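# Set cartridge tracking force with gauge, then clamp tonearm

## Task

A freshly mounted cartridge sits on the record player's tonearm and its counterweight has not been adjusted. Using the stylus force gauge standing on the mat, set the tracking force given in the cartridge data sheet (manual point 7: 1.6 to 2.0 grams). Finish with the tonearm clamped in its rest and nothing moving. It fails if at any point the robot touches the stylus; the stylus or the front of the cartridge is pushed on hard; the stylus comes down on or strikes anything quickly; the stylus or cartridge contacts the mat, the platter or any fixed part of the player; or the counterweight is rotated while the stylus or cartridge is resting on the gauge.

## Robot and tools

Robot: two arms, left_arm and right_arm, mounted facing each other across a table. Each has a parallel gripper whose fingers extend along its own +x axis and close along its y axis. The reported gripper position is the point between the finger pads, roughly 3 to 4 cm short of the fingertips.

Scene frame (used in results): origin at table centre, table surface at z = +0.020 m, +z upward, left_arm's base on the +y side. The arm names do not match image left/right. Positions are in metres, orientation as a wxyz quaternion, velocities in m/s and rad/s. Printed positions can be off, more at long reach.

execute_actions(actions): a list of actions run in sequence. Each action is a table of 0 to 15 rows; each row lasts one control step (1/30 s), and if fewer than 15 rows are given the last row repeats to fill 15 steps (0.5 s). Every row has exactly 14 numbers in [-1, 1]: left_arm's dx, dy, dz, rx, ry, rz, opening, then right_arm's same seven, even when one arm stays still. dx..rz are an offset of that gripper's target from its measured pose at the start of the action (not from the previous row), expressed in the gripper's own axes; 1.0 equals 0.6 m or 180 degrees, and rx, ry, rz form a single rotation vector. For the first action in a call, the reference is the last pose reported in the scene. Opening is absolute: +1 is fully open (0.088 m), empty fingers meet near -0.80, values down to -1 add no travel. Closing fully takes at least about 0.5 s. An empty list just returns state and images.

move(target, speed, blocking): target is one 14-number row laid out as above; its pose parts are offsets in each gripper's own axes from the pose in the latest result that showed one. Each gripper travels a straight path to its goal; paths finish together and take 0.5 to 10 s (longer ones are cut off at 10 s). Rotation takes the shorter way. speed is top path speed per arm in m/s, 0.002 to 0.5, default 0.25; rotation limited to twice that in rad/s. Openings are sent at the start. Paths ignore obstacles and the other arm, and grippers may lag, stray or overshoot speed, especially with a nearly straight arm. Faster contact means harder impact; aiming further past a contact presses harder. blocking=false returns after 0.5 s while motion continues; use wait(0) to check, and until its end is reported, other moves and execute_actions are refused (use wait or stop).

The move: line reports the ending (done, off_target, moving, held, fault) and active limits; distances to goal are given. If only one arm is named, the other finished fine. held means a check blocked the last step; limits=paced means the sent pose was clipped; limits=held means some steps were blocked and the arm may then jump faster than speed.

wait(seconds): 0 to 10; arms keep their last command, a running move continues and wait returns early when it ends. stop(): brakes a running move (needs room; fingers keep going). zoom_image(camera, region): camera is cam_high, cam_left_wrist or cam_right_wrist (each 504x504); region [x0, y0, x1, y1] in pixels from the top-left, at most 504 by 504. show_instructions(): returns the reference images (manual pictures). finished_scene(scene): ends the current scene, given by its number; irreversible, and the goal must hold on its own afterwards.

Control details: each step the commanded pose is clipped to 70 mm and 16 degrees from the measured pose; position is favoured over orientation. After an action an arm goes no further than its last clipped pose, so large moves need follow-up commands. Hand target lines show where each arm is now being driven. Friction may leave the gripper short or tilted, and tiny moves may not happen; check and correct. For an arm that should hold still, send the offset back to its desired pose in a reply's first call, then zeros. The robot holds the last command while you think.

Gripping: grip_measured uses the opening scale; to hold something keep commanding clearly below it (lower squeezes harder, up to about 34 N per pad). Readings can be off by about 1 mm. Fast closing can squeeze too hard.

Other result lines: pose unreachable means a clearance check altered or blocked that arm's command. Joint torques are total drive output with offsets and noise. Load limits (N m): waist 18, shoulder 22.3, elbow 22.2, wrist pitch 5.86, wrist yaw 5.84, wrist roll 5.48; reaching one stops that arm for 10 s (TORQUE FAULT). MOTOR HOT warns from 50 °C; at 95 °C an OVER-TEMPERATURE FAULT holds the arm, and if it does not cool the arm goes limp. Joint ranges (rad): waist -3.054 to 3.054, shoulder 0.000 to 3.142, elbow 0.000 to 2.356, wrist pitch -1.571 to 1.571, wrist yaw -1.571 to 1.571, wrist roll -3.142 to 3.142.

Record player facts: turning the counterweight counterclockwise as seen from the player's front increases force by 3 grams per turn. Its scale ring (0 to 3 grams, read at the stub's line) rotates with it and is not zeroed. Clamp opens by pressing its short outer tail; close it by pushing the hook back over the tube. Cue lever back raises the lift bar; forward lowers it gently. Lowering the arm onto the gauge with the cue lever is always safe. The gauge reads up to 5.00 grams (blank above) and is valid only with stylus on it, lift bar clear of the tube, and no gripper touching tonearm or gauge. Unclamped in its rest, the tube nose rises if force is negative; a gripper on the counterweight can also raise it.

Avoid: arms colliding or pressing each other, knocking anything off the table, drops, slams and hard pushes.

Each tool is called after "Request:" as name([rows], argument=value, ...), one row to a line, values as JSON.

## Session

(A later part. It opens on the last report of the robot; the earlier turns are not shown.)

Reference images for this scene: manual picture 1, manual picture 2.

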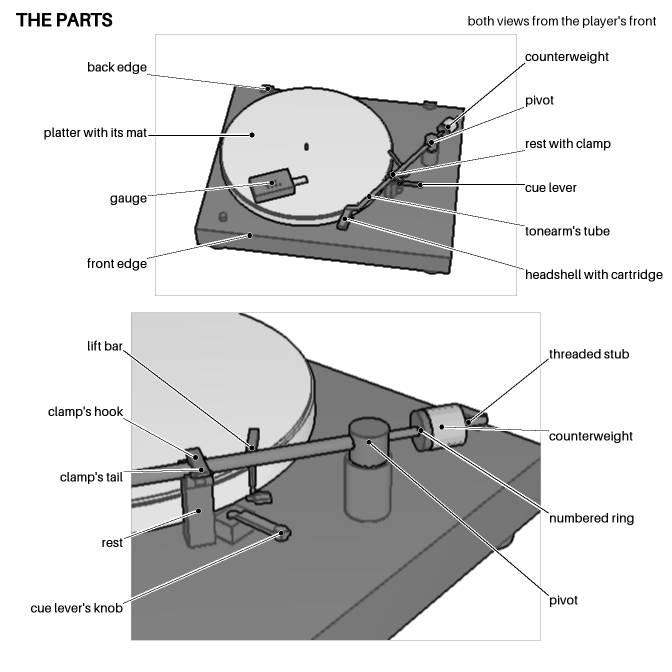

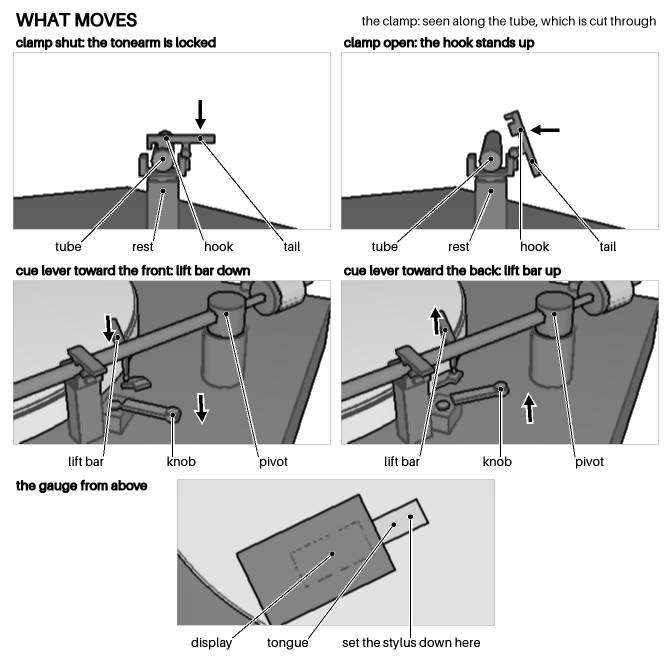

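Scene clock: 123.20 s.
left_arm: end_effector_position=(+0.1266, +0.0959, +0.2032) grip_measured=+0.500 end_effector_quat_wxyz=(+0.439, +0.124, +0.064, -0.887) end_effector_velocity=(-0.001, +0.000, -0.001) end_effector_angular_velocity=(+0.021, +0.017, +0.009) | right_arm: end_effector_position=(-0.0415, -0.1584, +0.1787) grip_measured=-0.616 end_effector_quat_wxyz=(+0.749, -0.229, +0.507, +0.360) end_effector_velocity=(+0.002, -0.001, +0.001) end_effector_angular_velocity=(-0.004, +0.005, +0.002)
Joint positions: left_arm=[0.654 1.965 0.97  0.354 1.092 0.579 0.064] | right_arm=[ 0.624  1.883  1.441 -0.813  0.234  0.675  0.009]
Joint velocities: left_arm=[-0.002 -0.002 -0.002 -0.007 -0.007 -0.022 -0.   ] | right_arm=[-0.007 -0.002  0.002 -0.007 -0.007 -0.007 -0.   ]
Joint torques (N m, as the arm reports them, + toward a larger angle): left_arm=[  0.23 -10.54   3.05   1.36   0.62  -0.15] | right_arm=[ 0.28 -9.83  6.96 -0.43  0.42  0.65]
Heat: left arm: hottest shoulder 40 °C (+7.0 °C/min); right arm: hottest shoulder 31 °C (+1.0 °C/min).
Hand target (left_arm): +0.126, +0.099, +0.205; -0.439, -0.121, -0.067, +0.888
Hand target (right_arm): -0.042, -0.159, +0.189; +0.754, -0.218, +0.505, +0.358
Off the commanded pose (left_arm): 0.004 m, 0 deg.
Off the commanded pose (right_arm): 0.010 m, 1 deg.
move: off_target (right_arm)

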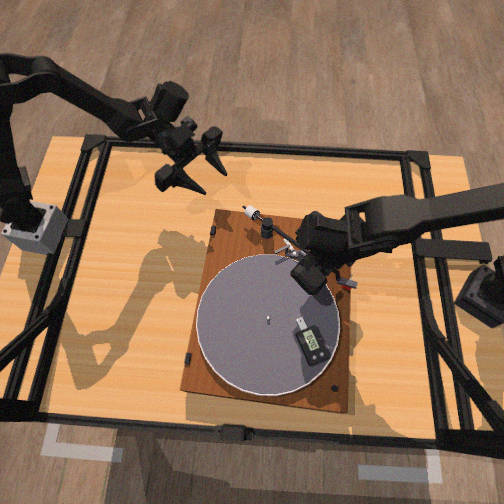

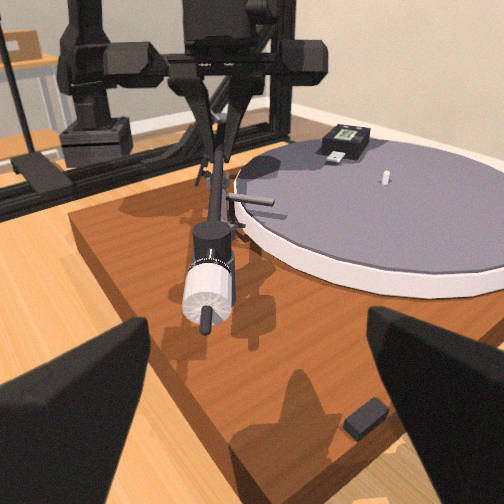

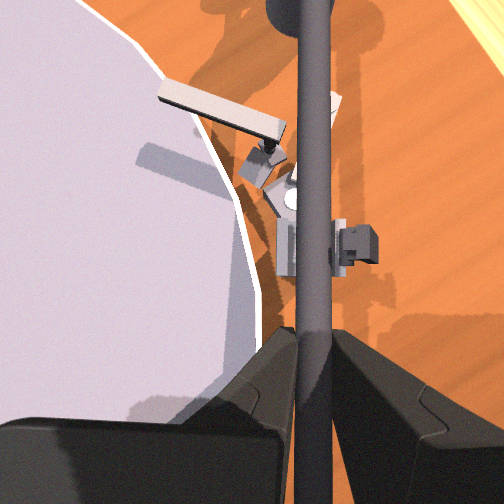

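Request:
move(target=[0,0,0,0,0,0,0.5, 0.0035,0.068,0.0085,0.084,0,-0.034,-0.66], speed=0.1)

Scene clock: 125.43 s.
left_arm: end_effector_position=(+0.1266, +0.0961, +0.2033) grip_measured=+0.500 end_effector_quat_wxyz=(+0.439, +0.123, +0.064, -0.887) end_effector_velocity=(-0.000, -0.001, -0.001) end_effector_angular_velocity=(+0.004, +0.001, +0.005) | right_arm: end_effector_position=(-0.0695, -0.1288, +0.1817) grip_measured=-0.618 end_effector_quat_wxyz=(+0.788, -0.155, +0.538, +0.256) end_effector_velocity=(-0.002, -0.001, +0.001) end_effector_angular_velocity=(-0.011, +0.008, -0.003)
Joint positions: left_arm=[0.655 1.964 0.969 0.354 1.092 0.579 0.064] | right_arm=[ 0.713  2.069  1.727 -1.011  0.319  1.043  0.009]
Joint velocities: left_arm=[-0.002  0.002 -0.002  0.007 -0.007 -0.007 -0.   ] | right_arm=[ 0.002  0.007  0.017 -0.022 -0.007  0.007  0.   ]
Joint torques (N m, as the arm reports them, + toward a larger angle): left_arm=[ 0.02 -8.95  4.28  1.56  0.39  0.  ] | right_arm=[ 0.11 -7.71  7.12  0.03  0.54  0.36]
Heat: left arm: hottest shoulder 40 °C (+7.0 °C/min); right arm: hottest shoulder 31 °C (+1.0 °C/min).
Hand target (left_arm): +0.127, +0.096, +0.203; -0.440, -0.123, -0.064, +0.887
Hand target (right_arm): -0.069, -0.128, +0.180; +0.791, -0.155, +0.537, +0.250
Off the commanded pose (left_arm): 0.000 m, 0 deg.
Off the commanded pose (right_arm): 0.002 m, 1 deg.
move: done

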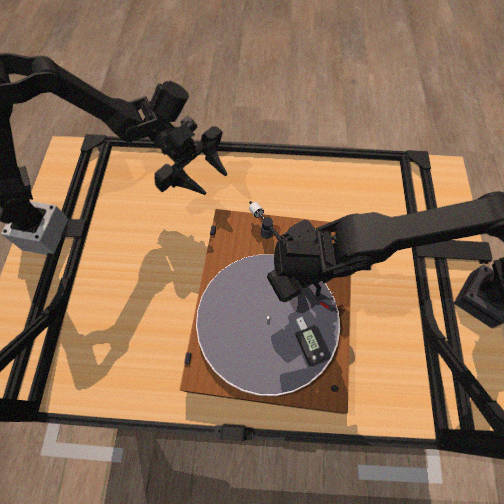

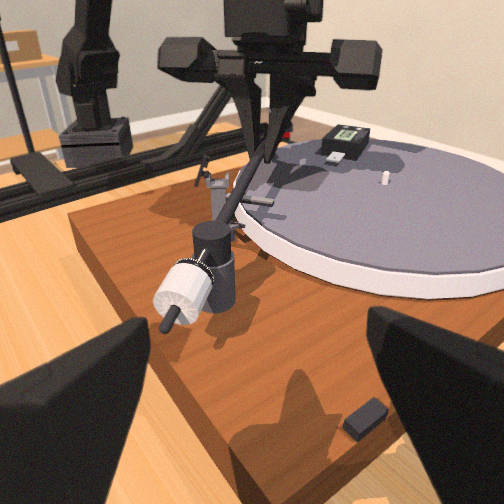

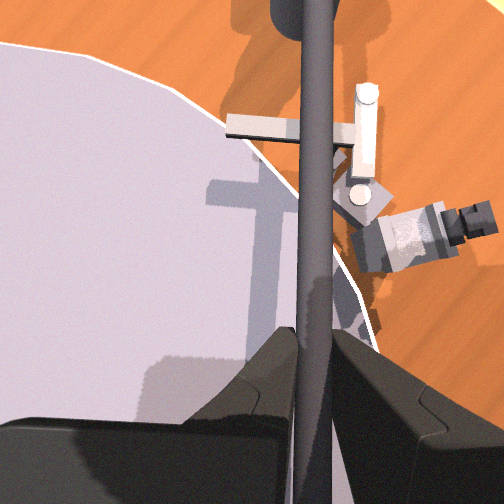

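Request:
move(target=[0,0,0,0,0,0,0.5, 0.0127,0.067,0.005,0.085,-0.003,-0.034,-0.66], speed=0.08)

Request:
zoom_image(camera="cam_high", region=[260,280,350,370])

Request:
zoom_image(camera="cam_left_wrist", region=[240,100,400,260])

Scene clock: 130.47 s.
left_arm: end_effector_position=(+0.1266, +0.0961, +0.2033) grip_measured=+0.500 end_effector_quat_wxyz=(+0.439, +0.123, +0.064, -0.887) end_effector_velocity=(-0.001, +0.001, -0.003) end_effector_angular_velocity=(+0.034, +0.024, +0.009) | right_arm: end_effector_position=(-0.0882, -0.0930, +0.1835) grip_measured=-0.618 end_effector_quat_wxyz=(+0.815, -0.073, +0.555, +0.147) end_effector_velocity=(+0.000, +0.000, -0.001) end_effector_angular_velocity=(-0.011, +0.007, -0.008)
Joint positions: left_arm=[0.655 1.964 0.969 0.354 1.092 0.579 0.064] | right_arm=[ 0.758  2.336  2.17  -1.291  0.368  1.384  0.009]
Joint velocities: left_arm=[-0.002 -0.002 -0.002 -0.022 -0.007 -0.022  0.   ] | right_arm=[-0.002  0.017  0.027 -0.022 -0.007  0.007 -0.001]
Joint torques (N m, as the arm reports them, + toward a larger angle): left_arm=[ 0.03 -9.    4.24  1.55  0.42 -0.02] | right_arm=[-0.05 -8.18  6.73  0.09  0.39  0.29]
Heat: left arm: hottest shoulder 39 °C (+6.0 °C/min); right arm: hottest shoulder 31 °C (+0.0 °C/min).
Hand target (left_arm): +0.127, +0.096, +0.203; -0.439, -0.123, -0.064, +0.887
Hand target (right_arm): -0.088, -0.092, +0.178; +0.817, -0.076, +0.555, +0.141
Off the commanded pose (left_arm): 0.000 m, 0 deg.
Off the commanded pose (right_arm): 0.006 m, 1 deg.
move: done

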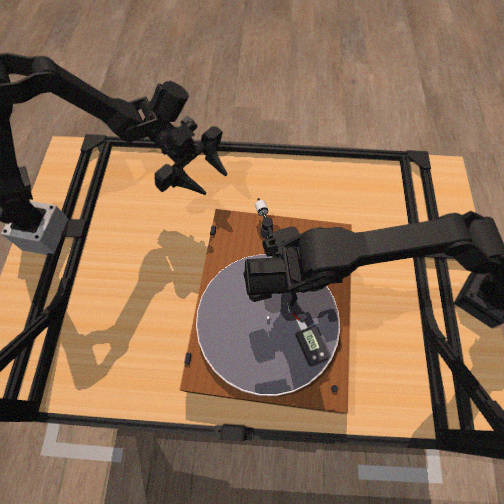

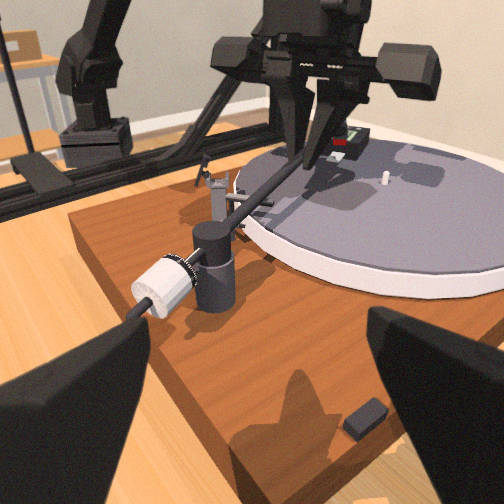

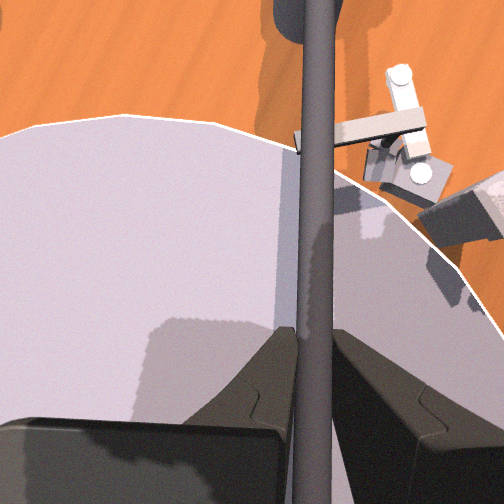

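Region (260, 280, 350, 370) of cam_high's 504x504 image, scaled by 5.600, with more detail than that image has.

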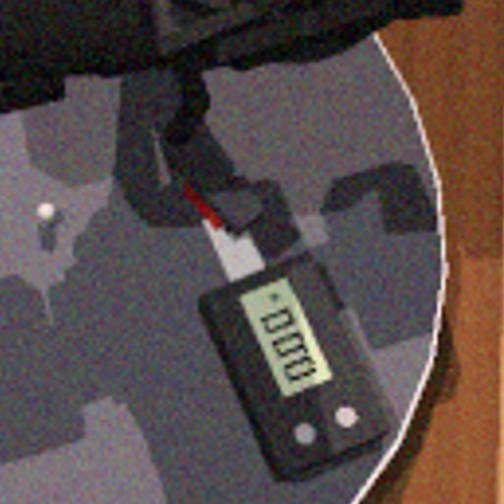

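Region (240, 100, 400, 260) of cam_left_wrist's 504x504 image, scaled by 3.150, with more detail than that image has.

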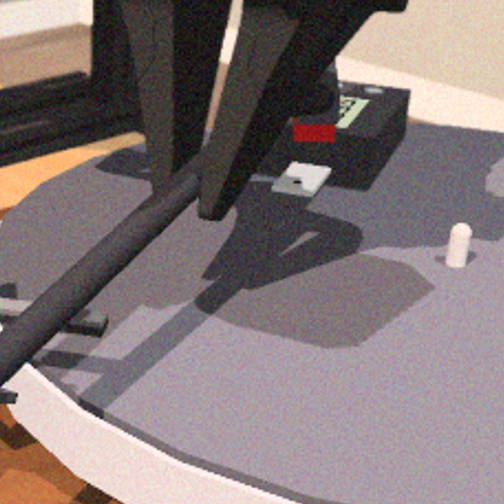

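Same small retract-and-lower as before.

Request:
move(target=[0,0,0,0,0,0,0.5, 0.016,-0.011,-0.006,-0.003,0,-0.004,-0.66], speed=0.02)

Request:
zoom_image(camera="cam_high", region=[260,280,350,370])

Request:
zoom_image(camera="cam_left_wrist", region=[240,100,400,260])

Scene clock: 131.80 s.
left_arm: end_effector_position=(+0.1266, +0.0961, +0.2033) grip_measured=+0.500 end_effector_quat_wxyz=(+0.439, +0.123, +0.064, -0.887) end_effector_velocity=(+0.002, -0.003, -0.001) end_effector_angular_velocity=(+0.013, +0.002, +0.021) | right_arm: end_effector_position=(-0.0884, -0.0944, +0.1791) grip_measured=-0.618 end_effector_quat_wxyz=(+0.818, -0.072, +0.551, +0.152) end_effector_velocity=(+0.001, -0.005, -0.002) end_effector_angular_velocity=(-0.021, +0.003, +0.005)
Joint positions: left_arm=[0.655 1.964 0.969 0.354 1.092 0.579 0.064] | right_arm=[ 0.762  2.318  2.117 -1.249  0.378  1.379  0.009]
Joint velocities: left_arm=[-0.002  0.002  0.002  0.007 -0.022 -0.022 -0.   ] | right_arm=[-0.002 -0.007 -0.017 -0.007 -0.007 -0.007 -0.   ]
Joint torques (N m, as the arm reports them, + toward a larger angle): left_arm=[ 0.03 -9.02  4.23  1.56  0.42 -0.01] | right_arm=[ -0.56 -10.3    3.45   0.5    0.04  -0.08]
Heat: left arm: hottest shoulder 39 °C (+6.1 °C/min); right arm: hottest shoulder 31 °C (+0.0 °C/min).
Hand target (left_arm): +0.127, +0.096, +0.203; -0.439, -0.123, -0.064, +0.887
Hand target (right_arm): -0.086, -0.099, +0.173; +0.816, -0.080, +0.554, +0.145
Off the commanded pose (left_arm): 0.000 m, 0 deg.
Off the commanded pose (right_arm): 0.008 m, 1 deg.
move: done

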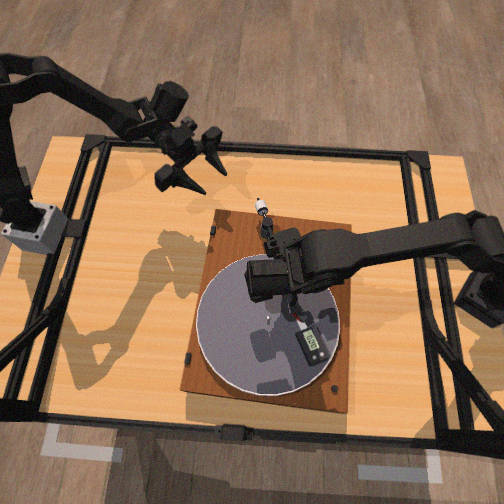

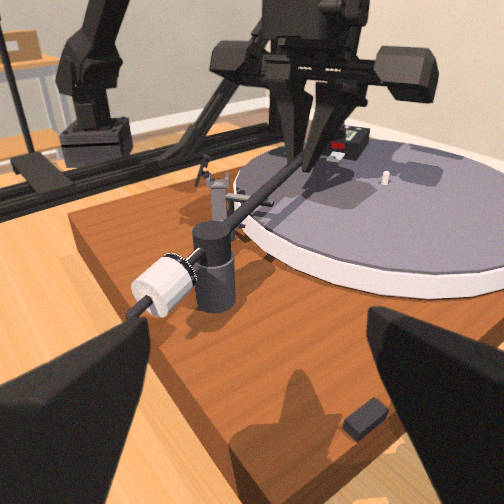

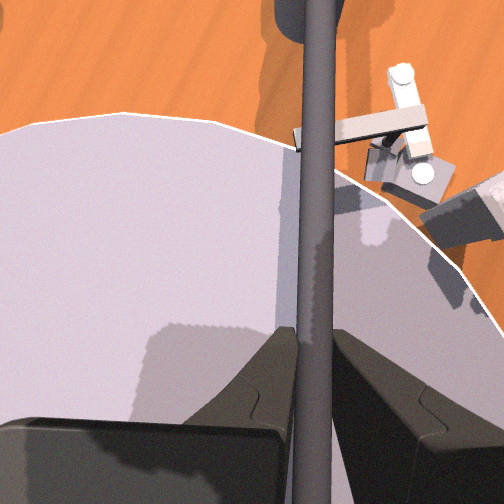

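Region (260, 280, 350, 370) of cam_high's 504x504 image, scaled by 5.600, with more detail than that image has.

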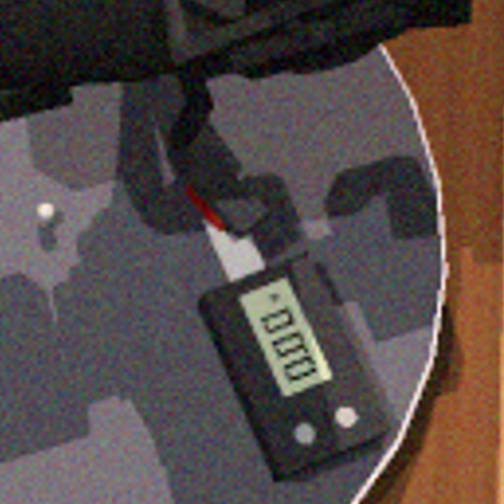

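Region (240, 100, 400, 260) of cam_left_wrist's 504x504 image, scaled by 3.150, with more detail than that image has.

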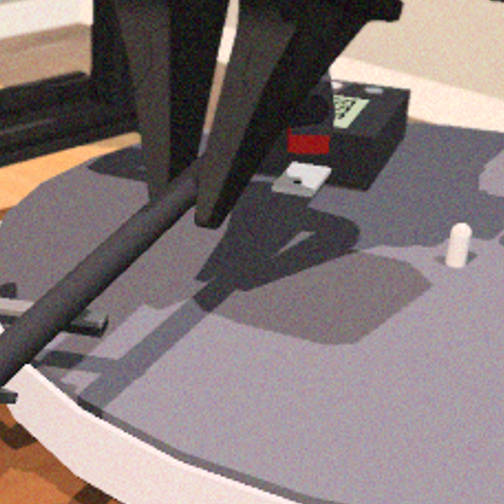

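Request:
execute_actions([
  [[0,0,0,0,0,0,0.5,0,0,0,0,0,0,-0.645],[0,0,0,0,0,0,0.5,0,0,0,0,0,0,-0.635],[0,0,0,0,0,0,0.5,0,0,0,0,0,0,-0.63],[0,0,0,0,0,0,0.5,0,0,0,0,0,0,-0.626],[0,0,0,0,0,0,0.5,0,0,0,0,0,0,-0.622],[0,0,0,0,0,0,0.5,0,0,0,0,0,0,-0.619],[0,0,0,0,0,0,0.5,0,0,0,0,0,0,-0.616],[0,0,0,0,0,0,0.5,0,0,0,0,0,0,-0.613],[0,0,0,0,0,0,0.5,0,0,0,0,0,0,-0.61],[0,0,0,0,0,0,0.5,0,0,0,0,0,0,-0.606],[0,0,0,0,0,0,0.5,0,0,0,0,0,0,-0.602],[0,0,0,0,0,0,0.5,0,0,0,0,0,0,-0.598],[0,0,0,0,0,0,0.5,0,0,0,0,0,0,-0.594],[0,0,0,0,0,0,0.5,0,0,0,0,0,0,-0.59]],
  [[0,0,0,0,0,0,0.5,0,0,0,0,0,0,-0.58],[0,0,0,0,0,0,0.5,0,0,0,0,0,0,-0.57],[0,0,0,0,0,0,0.5,0,0,0,0,0,0,-0.55],[0,0,0,0,0,0,0.5,0,0,0,0,0,0,-0.52],[0,0,0,0,0,0,0.5,0,0,0,0,0,0,-0.48],[0,0,0,0,0,0,0.5,0,0,0,0,0,0,-0.42],[0,0,0,0,0,0,0.5,0,0,0,0,0,0,-0.35],[0,0,0,0,0,0,0.5,0,0,0,0,0,0,-0.25],[0,0,0,0,0,0,0.5,0,0,0,0,0,0,-0.15],[0,0,0,0,0,0,0.5,0,0,0,0,0,0,-0.05],[0,0,0,0,0,0,0.5,0,0,0,0,0,0,0.05]],
])

Request:
move(target=[0,0,0,0,0,0,0.5, -0.054,-0.01,0.0,0,0,0,0.05], speed=0.07)

Request:
move(target=[0,0,0,0,0,0,0.5, 0.046,-0.108,0.177,0.078,0.107,0.092,-0.31], speed=0.22)

Request:
zoom_image(camera="cam_high", region=[260,280,350,370])

Request:
zoom_image(camera="cam_right_wrist", region=[80,50,200,170])

Scene clock: 134.57 s.
left_arm: end_effector_position=(+0.1266, +0.0961, +0.2033) grip_measured=+0.500 end_effector_quat_wxyz=(+0.439, +0.123, +0.064, -0.887) end_effector_velocity=(-0.004, +0.001, +0.003) end_effector_angular_velocity=(-0.000, +0.018, -0.018) | right_arm: end_effector_position=(-0.0883, -0.0945, +0.1783) grip_measured=-0.007 end_effector_quat_wxyz=(+0.818, -0.072, +0.551, +0.152) end_effector_velocity=(-0.002, -0.002, -0.001) end_effector_angular_velocity=(-0.013, +0.019, +0.007)
Joint positions: left_arm=[0.655 1.964 0.969 0.354 1.092 0.579 0.064] | right_arm=[ 0.762  2.317  2.114 -1.246  0.378  1.379  0.039]
Joint velocities: left_arm=[-0.002 -0.002  0.002 -0.007  0.022 -0.007  0.   ] | right_arm=[-0.002 -0.002 -0.002 -0.007 -0.022 -0.007  0.028]
Joint torques (N m, as the arm reports them, + toward a larger angle): left_arm=[-0.01 -9.04  4.19  1.57  0.42 -0.01] | right_arm=[ -0.02 -10.09   5.79   0.45   0.29  -0.02]
Heat: left arm: hottest shoulder 39 °C (+5.1 °C/min); right arm: hottest shoulder 32 °C (+1.0 °C/min).
Hand target (left_arm): +0.127, +0.096, +0.203; -0.439, -0.123, -0.064, +0.887
Hand target (right_arm): -0.088, -0.095, +0.178; +0.818, -0.072, +0.551, +0.152
Off the commanded pose (left_arm): 0.000 m, 0 deg.
Off the commanded pose (right_arm): 0.000 m, 0 deg.

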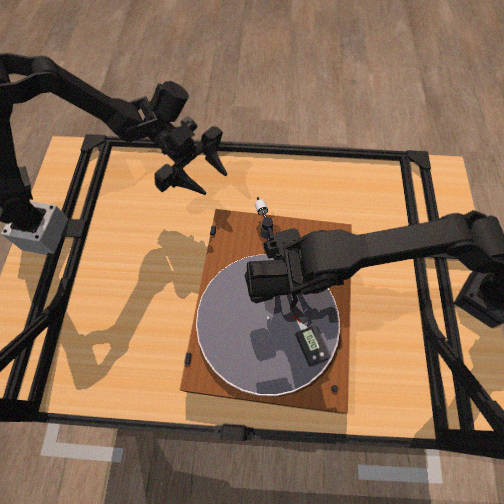

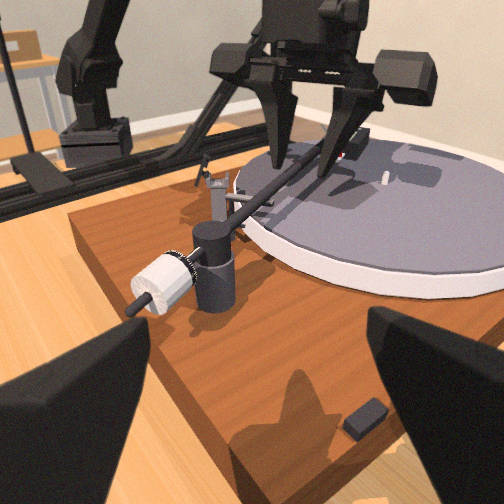

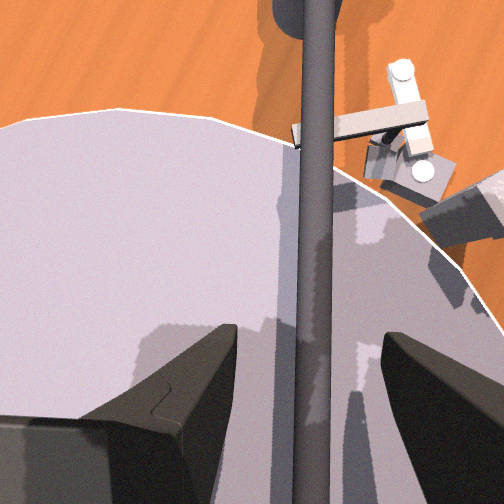

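Scene clock: 135.40 s.
left_arm: end_effector_position=(+0.1266, +0.0961, +0.2033) grip_measured=+0.500 end_effector_quat_wxyz=(+0.439, +0.123, +0.064, -0.887) end_effector_velocity=(+0.001, -0.000, -0.002) end_effector_angular_velocity=(+0.017, -0.002, +0.017) | right_arm: end_effector_position=(-0.0969, -0.1066, +0.2011) grip_measured=+0.050 end_effector_quat_wxyz=(+0.817, -0.081, +0.552, +0.148) end_effector_velocity=(+0.000, -0.002, +0.002) end_effector_angular_velocity=(-0.011, +0.003, +0.019)
Joint positions: left_arm=[0.655 1.964 0.969 0.354 1.092 0.579 0.064] | right_arm=[ 0.784  2.291  2.162 -1.345  0.378  1.4    0.041]
Joint velocities: left_arm=[-0.002 -0.002 -0.002 -0.007 -0.022 -0.007 -0.   ] | right_arm=[-0.002 -0.007 -0.002 -0.007 -0.007 -0.022 -0.   ]
Joint torques (N m, as the arm reports them, + toward a larger angle): left_arm=[ 0.05 -9.02  4.23  1.55  0.42 -0.01] | right_arm=[  0.19 -10.61   6.78   0.1    0.38   0.21]
Heat: left arm: hottest shoulder 39 °C (+5.0 °C/min); right arm: hottest shoulder 32 °C (+1.0 °C/min).
Hand target (left_arm): +0.127, +0.096, +0.203; -0.439, -0.123, -0.064, +0.887
Hand target (right_arm): -0.098, -0.106, +0.208; +0.817, -0.072, +0.551, +0.152
Off the commanded pose (left_arm): 0.000 m, 0 deg.
Off the commanded pose (right_arm): 0.007 m, 1 deg.
move: done

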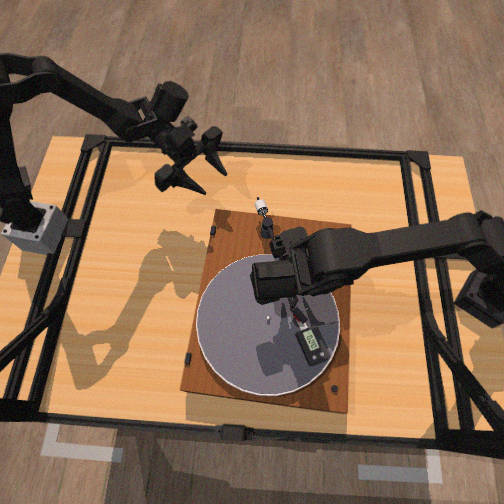

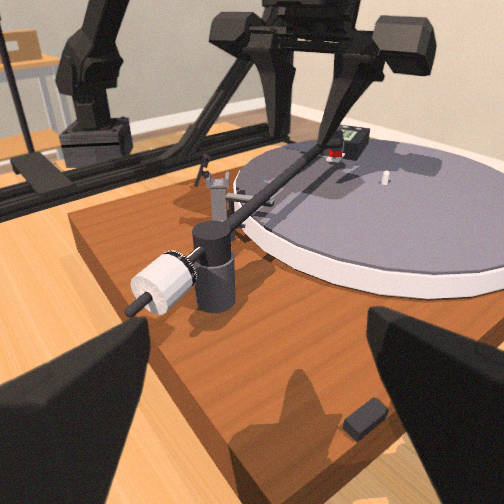

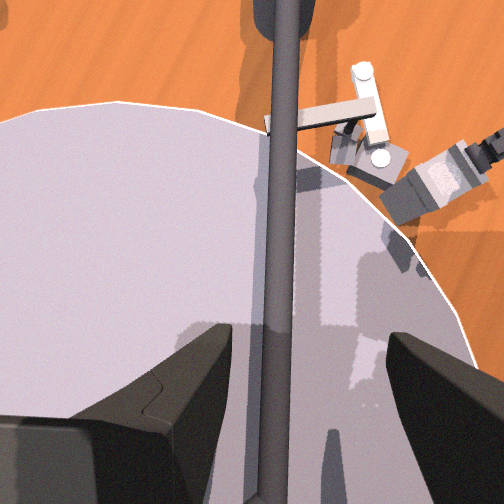

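Scene clock: 137.03 s.
left_arm: end_effector_position=(+0.1266, +0.0961, +0.2033) grip_measured=+0.500 end_effector_quat_wxyz=(+0.439, +0.123, +0.064, -0.887) end_effector_velocity=(-0.001, +0.002, -0.005) end_effector_angular_velocity=(+0.013, -0.001, +0.001) | right_arm: end_effector_position=(+0.0278, -0.1299, +0.2118) grip_measured=-0.310 end_effector_quat_wxyz=(+0.688, +0.077, +0.699, +0.177) end_effector_velocity=(-0.001, -0.003, +0.000) end_effector_angular_velocity=(-0.004, +0.001, +0.021)
Joint positions: left_arm=[0.655 1.964 0.969 0.354 1.092 0.579 0.064] | right_arm=[ 0.348  1.999  1.74  -0.973 -0.13   1.191  0.024]
Joint velocities: left_arm=[-0.002  0.002 -0.007 -0.007 -0.007  0.007 -0.   ] | right_arm=[-0.002 -0.007 -0.007 -0.007 -0.007 -0.022 -0.   ]
Joint torques (N m, as the arm reports them, + toward a larger angle): left_arm=[ 0.02 -9.    4.21  1.55  0.42 -0.01] | right_arm=[-0.07 -9.85  4.77  1.06 -0.11 -0.27]
Heat: left arm: hottest shoulder 39 °C (+5.0 °C/min); right arm: hottest shoulder 32 °C (+1.0 °C/min).
Hand target (left_arm): +0.127, +0.096, +0.203; -0.439, -0.123, -0.064, +0.887
Hand target (right_arm): +0.027, -0.132, +0.213; +0.687, +0.075, +0.700, +0.180
Off the commanded pose (left_arm): 0.000 m, 0 deg.
Off the commanded pose (right_arm): 0.003 m, 0 deg.
move: done

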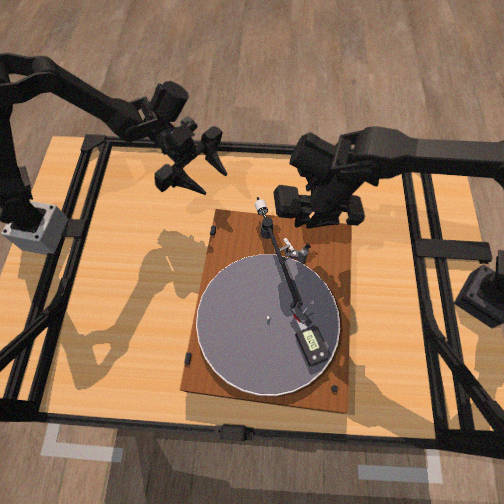

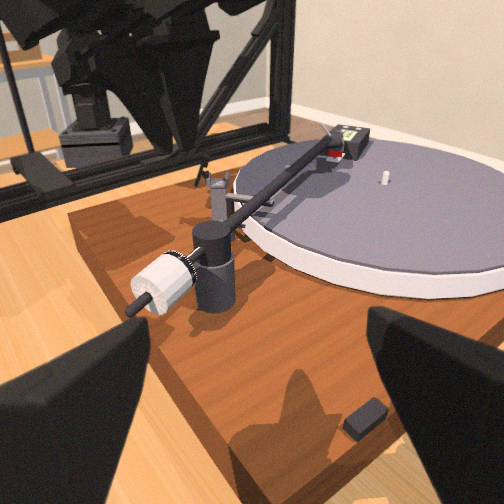

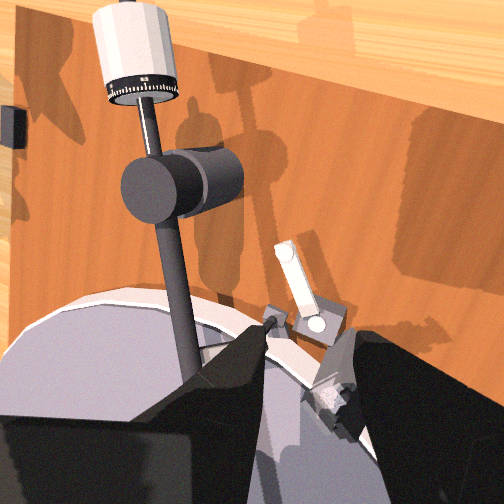

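Region (260, 280, 350, 370) of cam_high's 504x504 image, scaled by 5.600, with more detail than that image has.

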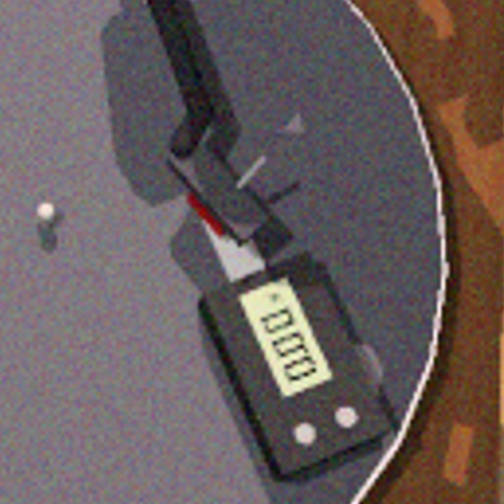

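Region (80, 50, 200, 170) of cam_right_wrist's 504x504 image, scaled by 4.200, with more detail than that image has.

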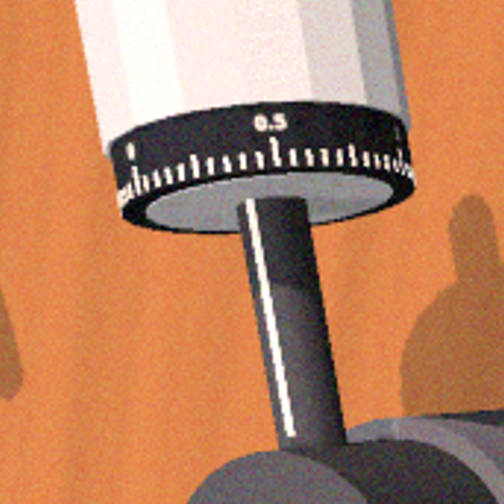

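Request:
move(target=[0,0,0,0,0,0,0.5, 0.147,-0.004,-0.001,0,0,0,-0.31], speed=0.1)

Request:
move(target=[0,0,0,0,0,0,0.5, 0.009,-0.017,-0.002,0,0,0,-0.31], speed=0.03)

Scene clock: 138.93 s.
left_arm: end_effector_position=(+0.1266, +0.0961, +0.2032) grip_measured=+0.500 end_effector_quat_wxyz=(+0.439, +0.123, +0.065, -0.887) end_effector_velocity=(-0.001, +0.001, -0.003) end_effector_angular_velocity=(+0.017, +0.008, +0.005) | right_arm: end_effector_position=(+0.0254, -0.0988, +0.1386) grip_measured=-0.310 end_effector_quat_wxyz=(+0.688, +0.083, +0.696, +0.186) end_effector_velocity=(+0.000, +0.001, -0.001) end_effector_angular_velocity=(+0.005, -0.002, +0.021)
Joint positions: left_arm=[0.655 1.965 0.969 0.354 1.092 0.579 0.064] | right_arm=[ 0.371  2.14   1.651 -0.719 -0.124  1.21   0.024]
Joint velocities: left_arm=[-0.002 -0.002 -0.007 -0.007 -0.007 -0.007 -0.   ] | right_arm=[-0.002  0.002 -0.002  0.007 -0.007 -0.022  0.   ]
Joint torques (N m, as the arm reports them, + toward a larger angle): left_arm=[ 0.03 -9.    4.25  1.55  0.41 -0.01] | right_arm=[ 0.24 -7.92  5.02  1.1   0.07  0.18]
Heat: left arm: hottest shoulder 38 °C (+4.0 °C/min); right arm: hottest shoulder 32 °C (+0.0 °C/min).
Hand target (left_arm): +0.127, +0.096, +0.203; -0.439, -0.123, -0.065, +0.887
Hand target (right_arm): +0.024, -0.101, +0.129; +0.688, +0.077, +0.699, +0.177
Off the commanded pose (left_arm): 0.000 m, 0 deg.
Off the commanded pose (right_arm): 0.011 m, 1 deg.
move: off_target (right_arm)

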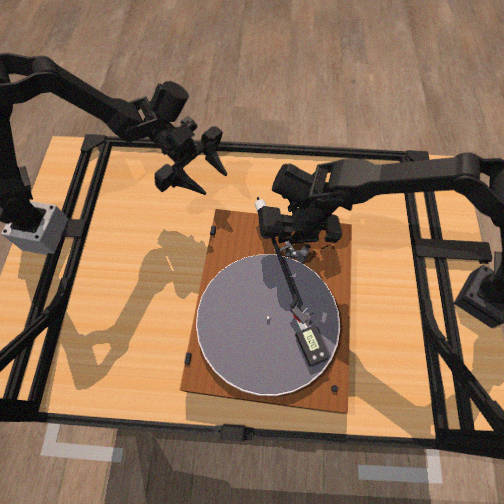

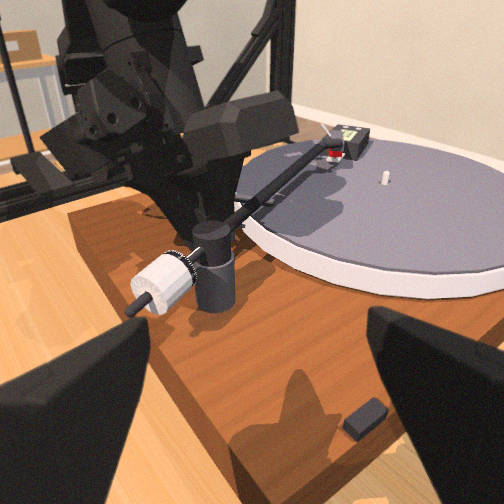

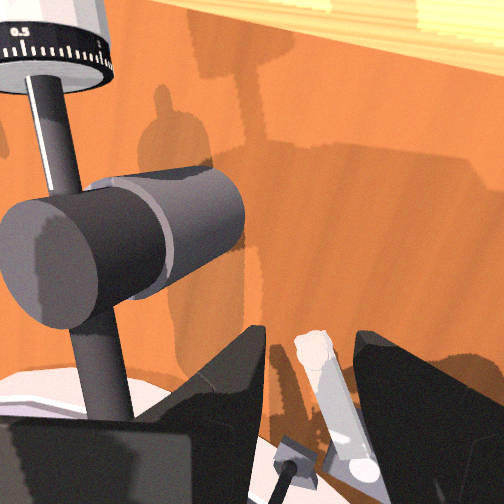

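Scene clock: 139.63 s.
left_arm: end_effector_position=(+0.1266, +0.0961, +0.2032) grip_measured=+0.500 end_effector_quat_wxyz=(+0.439, +0.123, +0.065, -0.887) end_effector_velocity=(+0.001, +0.001, -0.003) end_effector_angular_velocity=(+0.017, +0.008, +0.010) | right_arm: end_effector_position=(+0.0250, -0.1004, +0.1335) grip_measured=-0.311 end_effector_quat_wxyz=(+0.689, +0.087, +0.694, +0.191) end_effector_velocity=(+0.000, +0.002, +0.004) end_effector_angular_velocity=(+0.024, -0.007, +0.021)
Joint positions: left_arm=[0.655 1.965 0.969 0.354 1.092 0.579 0.064] | right_arm=[ 0.371  2.129  1.608 -0.672 -0.124  1.21   0.024]
Joint velocities: left_arm=[ 0.002  0.002 -0.002 -0.007 -0.007 -0.007  0.   ] | right_arm=[-0.002 -0.012 -0.012  0.022 -0.007 -0.022 -0.   ]
Joint torques (N m, as the arm reports them, + toward a larger angle): left_arm=[-0.01 -9.    4.23  1.56  0.41 -0.01] | right_arm=[-0.4  -9.95  3.72  0.65 -0.06 -0.19]
Heat: left arm: hottest shoulder 38 °C (+4.1 °C/min); right arm: hottest shoulder 32 °C (+0.0 °C/min).
Hand target (left_arm): +0.127, +0.096, +0.203; -0.439, -0.123, -0.065, +0.887
Hand target (right_arm): +0.025, -0.106, +0.130; +0.688, +0.082, +0.696, +0.186
Off the commanded pose (left_arm): 0.000 m, 0 deg.
Off the commanded pose (right_arm): 0.007 m, 1 deg.
move: done

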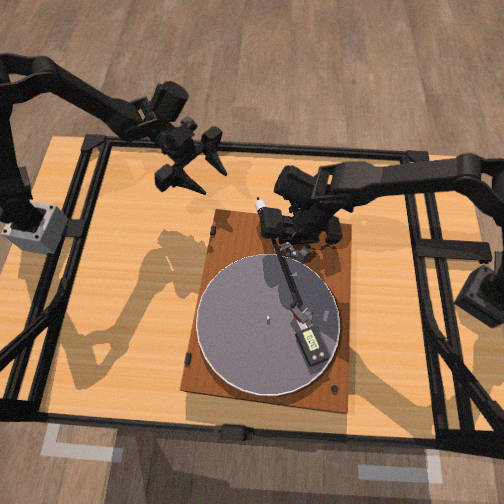

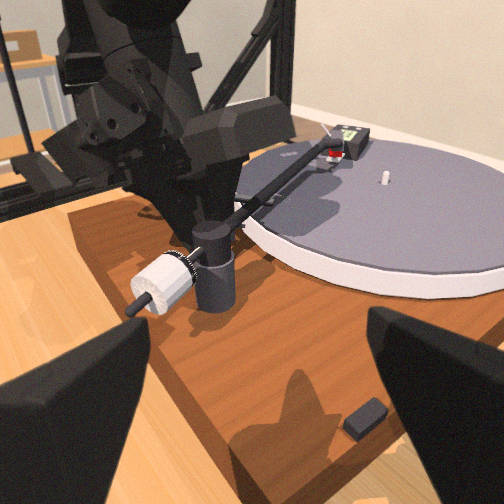

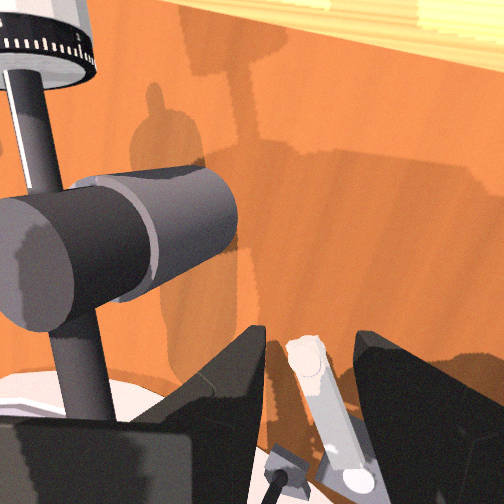

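Request:
move(target=[0,0,0,0,0,0,0.5, -0.026,-0.054,0.002,0,0,0,-0.4], speed=0.035)

Request:
wait(seconds=8)

Request:
zoom_image(camera="cam_high", region=[280,310,340,370])

Request:
zoom_image(camera="cam_left_wrist", region=[200,100,380,280])

Scene clock: 141.63 s.
left_arm: end_effector_position=(+0.1266, +0.0961, +0.2032) grip_measured=+0.500 end_effector_quat_wxyz=(+0.439, +0.123, +0.065, -0.887) end_effector_velocity=(-0.003, -0.000, +0.001) end_effector_angular_velocity=(+0.009, +0.003, +0.001) | right_arm: end_effector_position=(+0.0305, -0.1284, +0.1364) grip_measured=-0.398 end_effector_quat_wxyz=(+0.689, +0.092, +0.692, +0.196) end_effector_velocity=(-0.000, -0.002, +0.000) end_effector_angular_velocity=(+0.005, -0.003, +0.020)
Joint positions: left_arm=[0.655 1.965 0.969 0.354 1.092 0.579 0.064] | right_arm=[ 0.341  2.023  1.453 -0.613 -0.137  1.182  0.02 ]
Joint velocities: left_arm=[-0.007 -0.007 -0.002 -0.007 -0.007 -0.007 -0.   ] | right_arm=[-0.002 -0.007 -0.012  0.007 -0.007 -0.022 -0.   ]
Joint torques (N m, as the arm reports them, + toward a larger angle): left_arm=[ 0.   -8.99  4.22  1.55  0.41  0.  ] | right_arm=[ -0.6  -10.17   3.89   0.31  -0.06  -0.24]
Heat: left arm: hottest shoulder 38 °C (+4.1 °C/min); right arm: hottest shoulder 33 °C (+1.0 °C/min).
Hand target (left_arm): +0.127, +0.096, +0.203; -0.439, -0.123, -0.065, +0.887
Hand target (right_arm): +0.031, -0.136, +0.135; +0.689, +0.087, +0.694, +0.191
Off the commanded pose (left_arm): 0.000 m, 0 deg.
Off the commanded pose (right_arm): 0.008 m, 1 deg.
move: done

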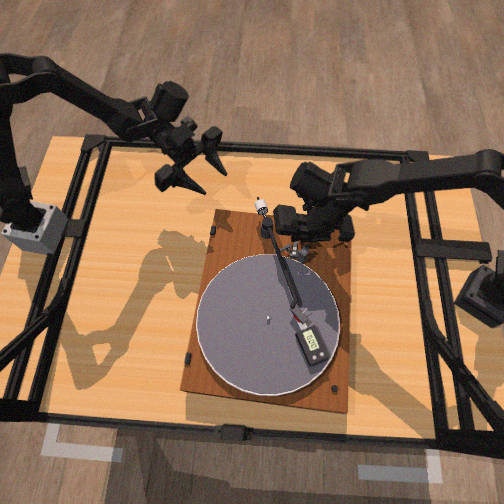

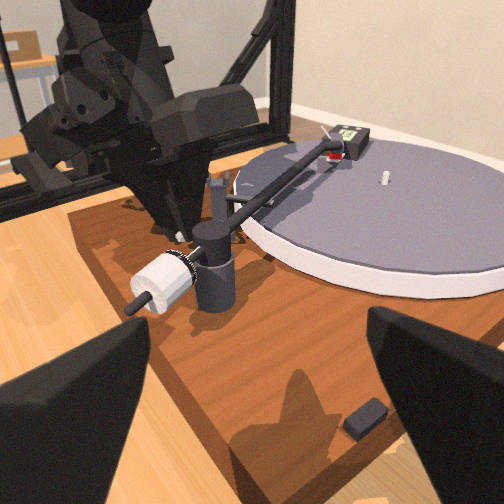

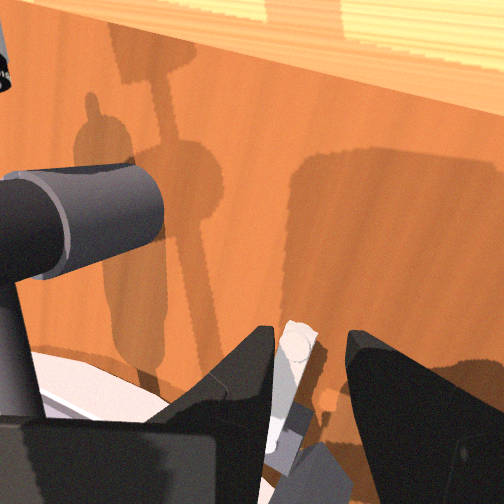

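Scene clock: 149.63 s.
left_arm: end_effector_position=(+0.1266, +0.0961, +0.2032) grip_measured=+0.500 end_effector_quat_wxyz=(+0.439, +0.123, +0.065, -0.887) end_effector_velocity=(+0.001, +0.001, -0.001) end_effector_angular_velocity=(+0.013, +0.005, +0.010) | right_arm: end_effector_position=(+0.0306, -0.1286, +0.1365) grip_measured=-0.398 end_effector_quat_wxyz=(+0.689, +0.092, +0.691, +0.197) end_effector_velocity=(-0.003, -0.002, +0.000) end_effector_angular_velocity=(-0.002, +0.024, -0.001)
Joint positions: left_arm=[0.655 1.965 0.969 0.354 1.092 0.579 0.064] | right_arm=[ 0.34   2.021  1.451 -0.611 -0.137  1.181  0.02 ]
Joint velocities: left_arm=[ 0.002 -0.002 -0.002 -0.007 -0.007 -0.007 -0.   ] | right_arm=[-0.002 -0.002 -0.002 -0.007 -0.022  0.007 -0.   ]
Joint torques (N m, as the arm reports them, + toward a larger angle): left_arm=[ 0.04 -9.    4.23  1.56  0.43 -0.01] | right_arm=[-0.59 -9.86  3.89  0.27 -0.06 -0.26]
Heat: left arm: hottest shoulder 38 °C (+4.1 °C/min); right arm: hottest shoulder 34 °C (+2.0 °C/min).
Hand target (left_arm): +0.127, +0.096, +0.203; -0.439, -0.123, -0.065, +0.887
Hand target (right_arm): +0.031, -0.136, +0.135; +0.689, +0.087, +0.694, +0.191
Off the commanded pose (left_arm): 0.000 m, 0 deg.
Off the commanded pose (right_arm): 0.007 m, 1 deg.
wait: 8.00 s; at rest by 0.17 s

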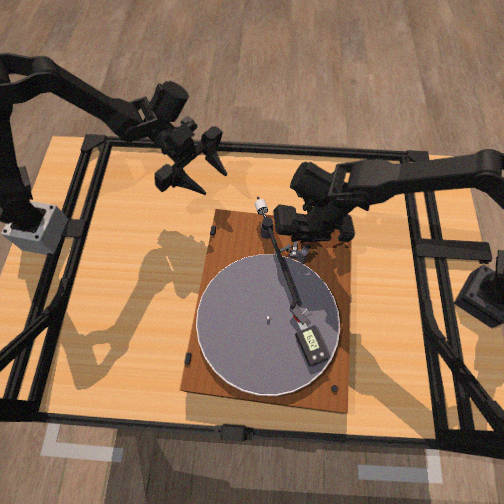

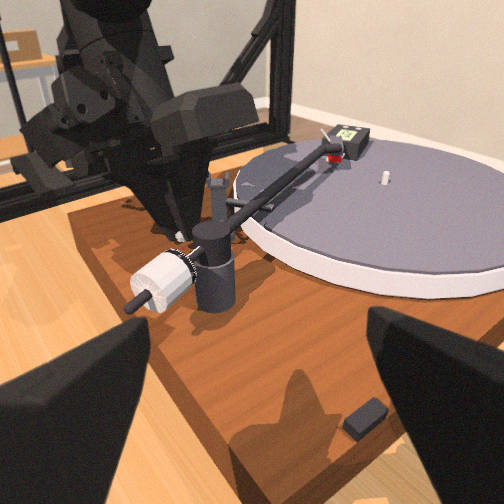

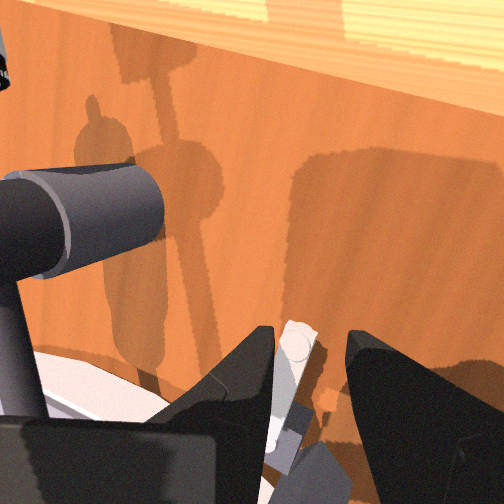

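Region (280, 310, 340, 370) of cam_high's 504x504 image, scaled by 8.400, with more detail than that image has.

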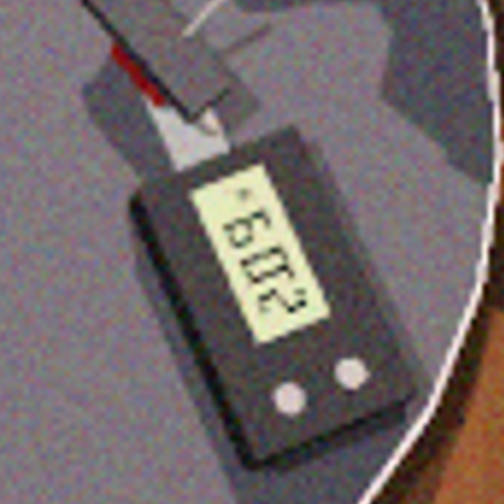

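Region (200, 100, 380, 280) of cam_left_wrist's 504x504 image, scaled by 2.800, with more detail than that image has.

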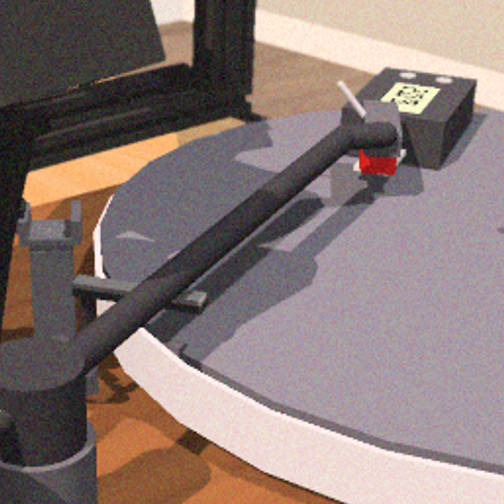

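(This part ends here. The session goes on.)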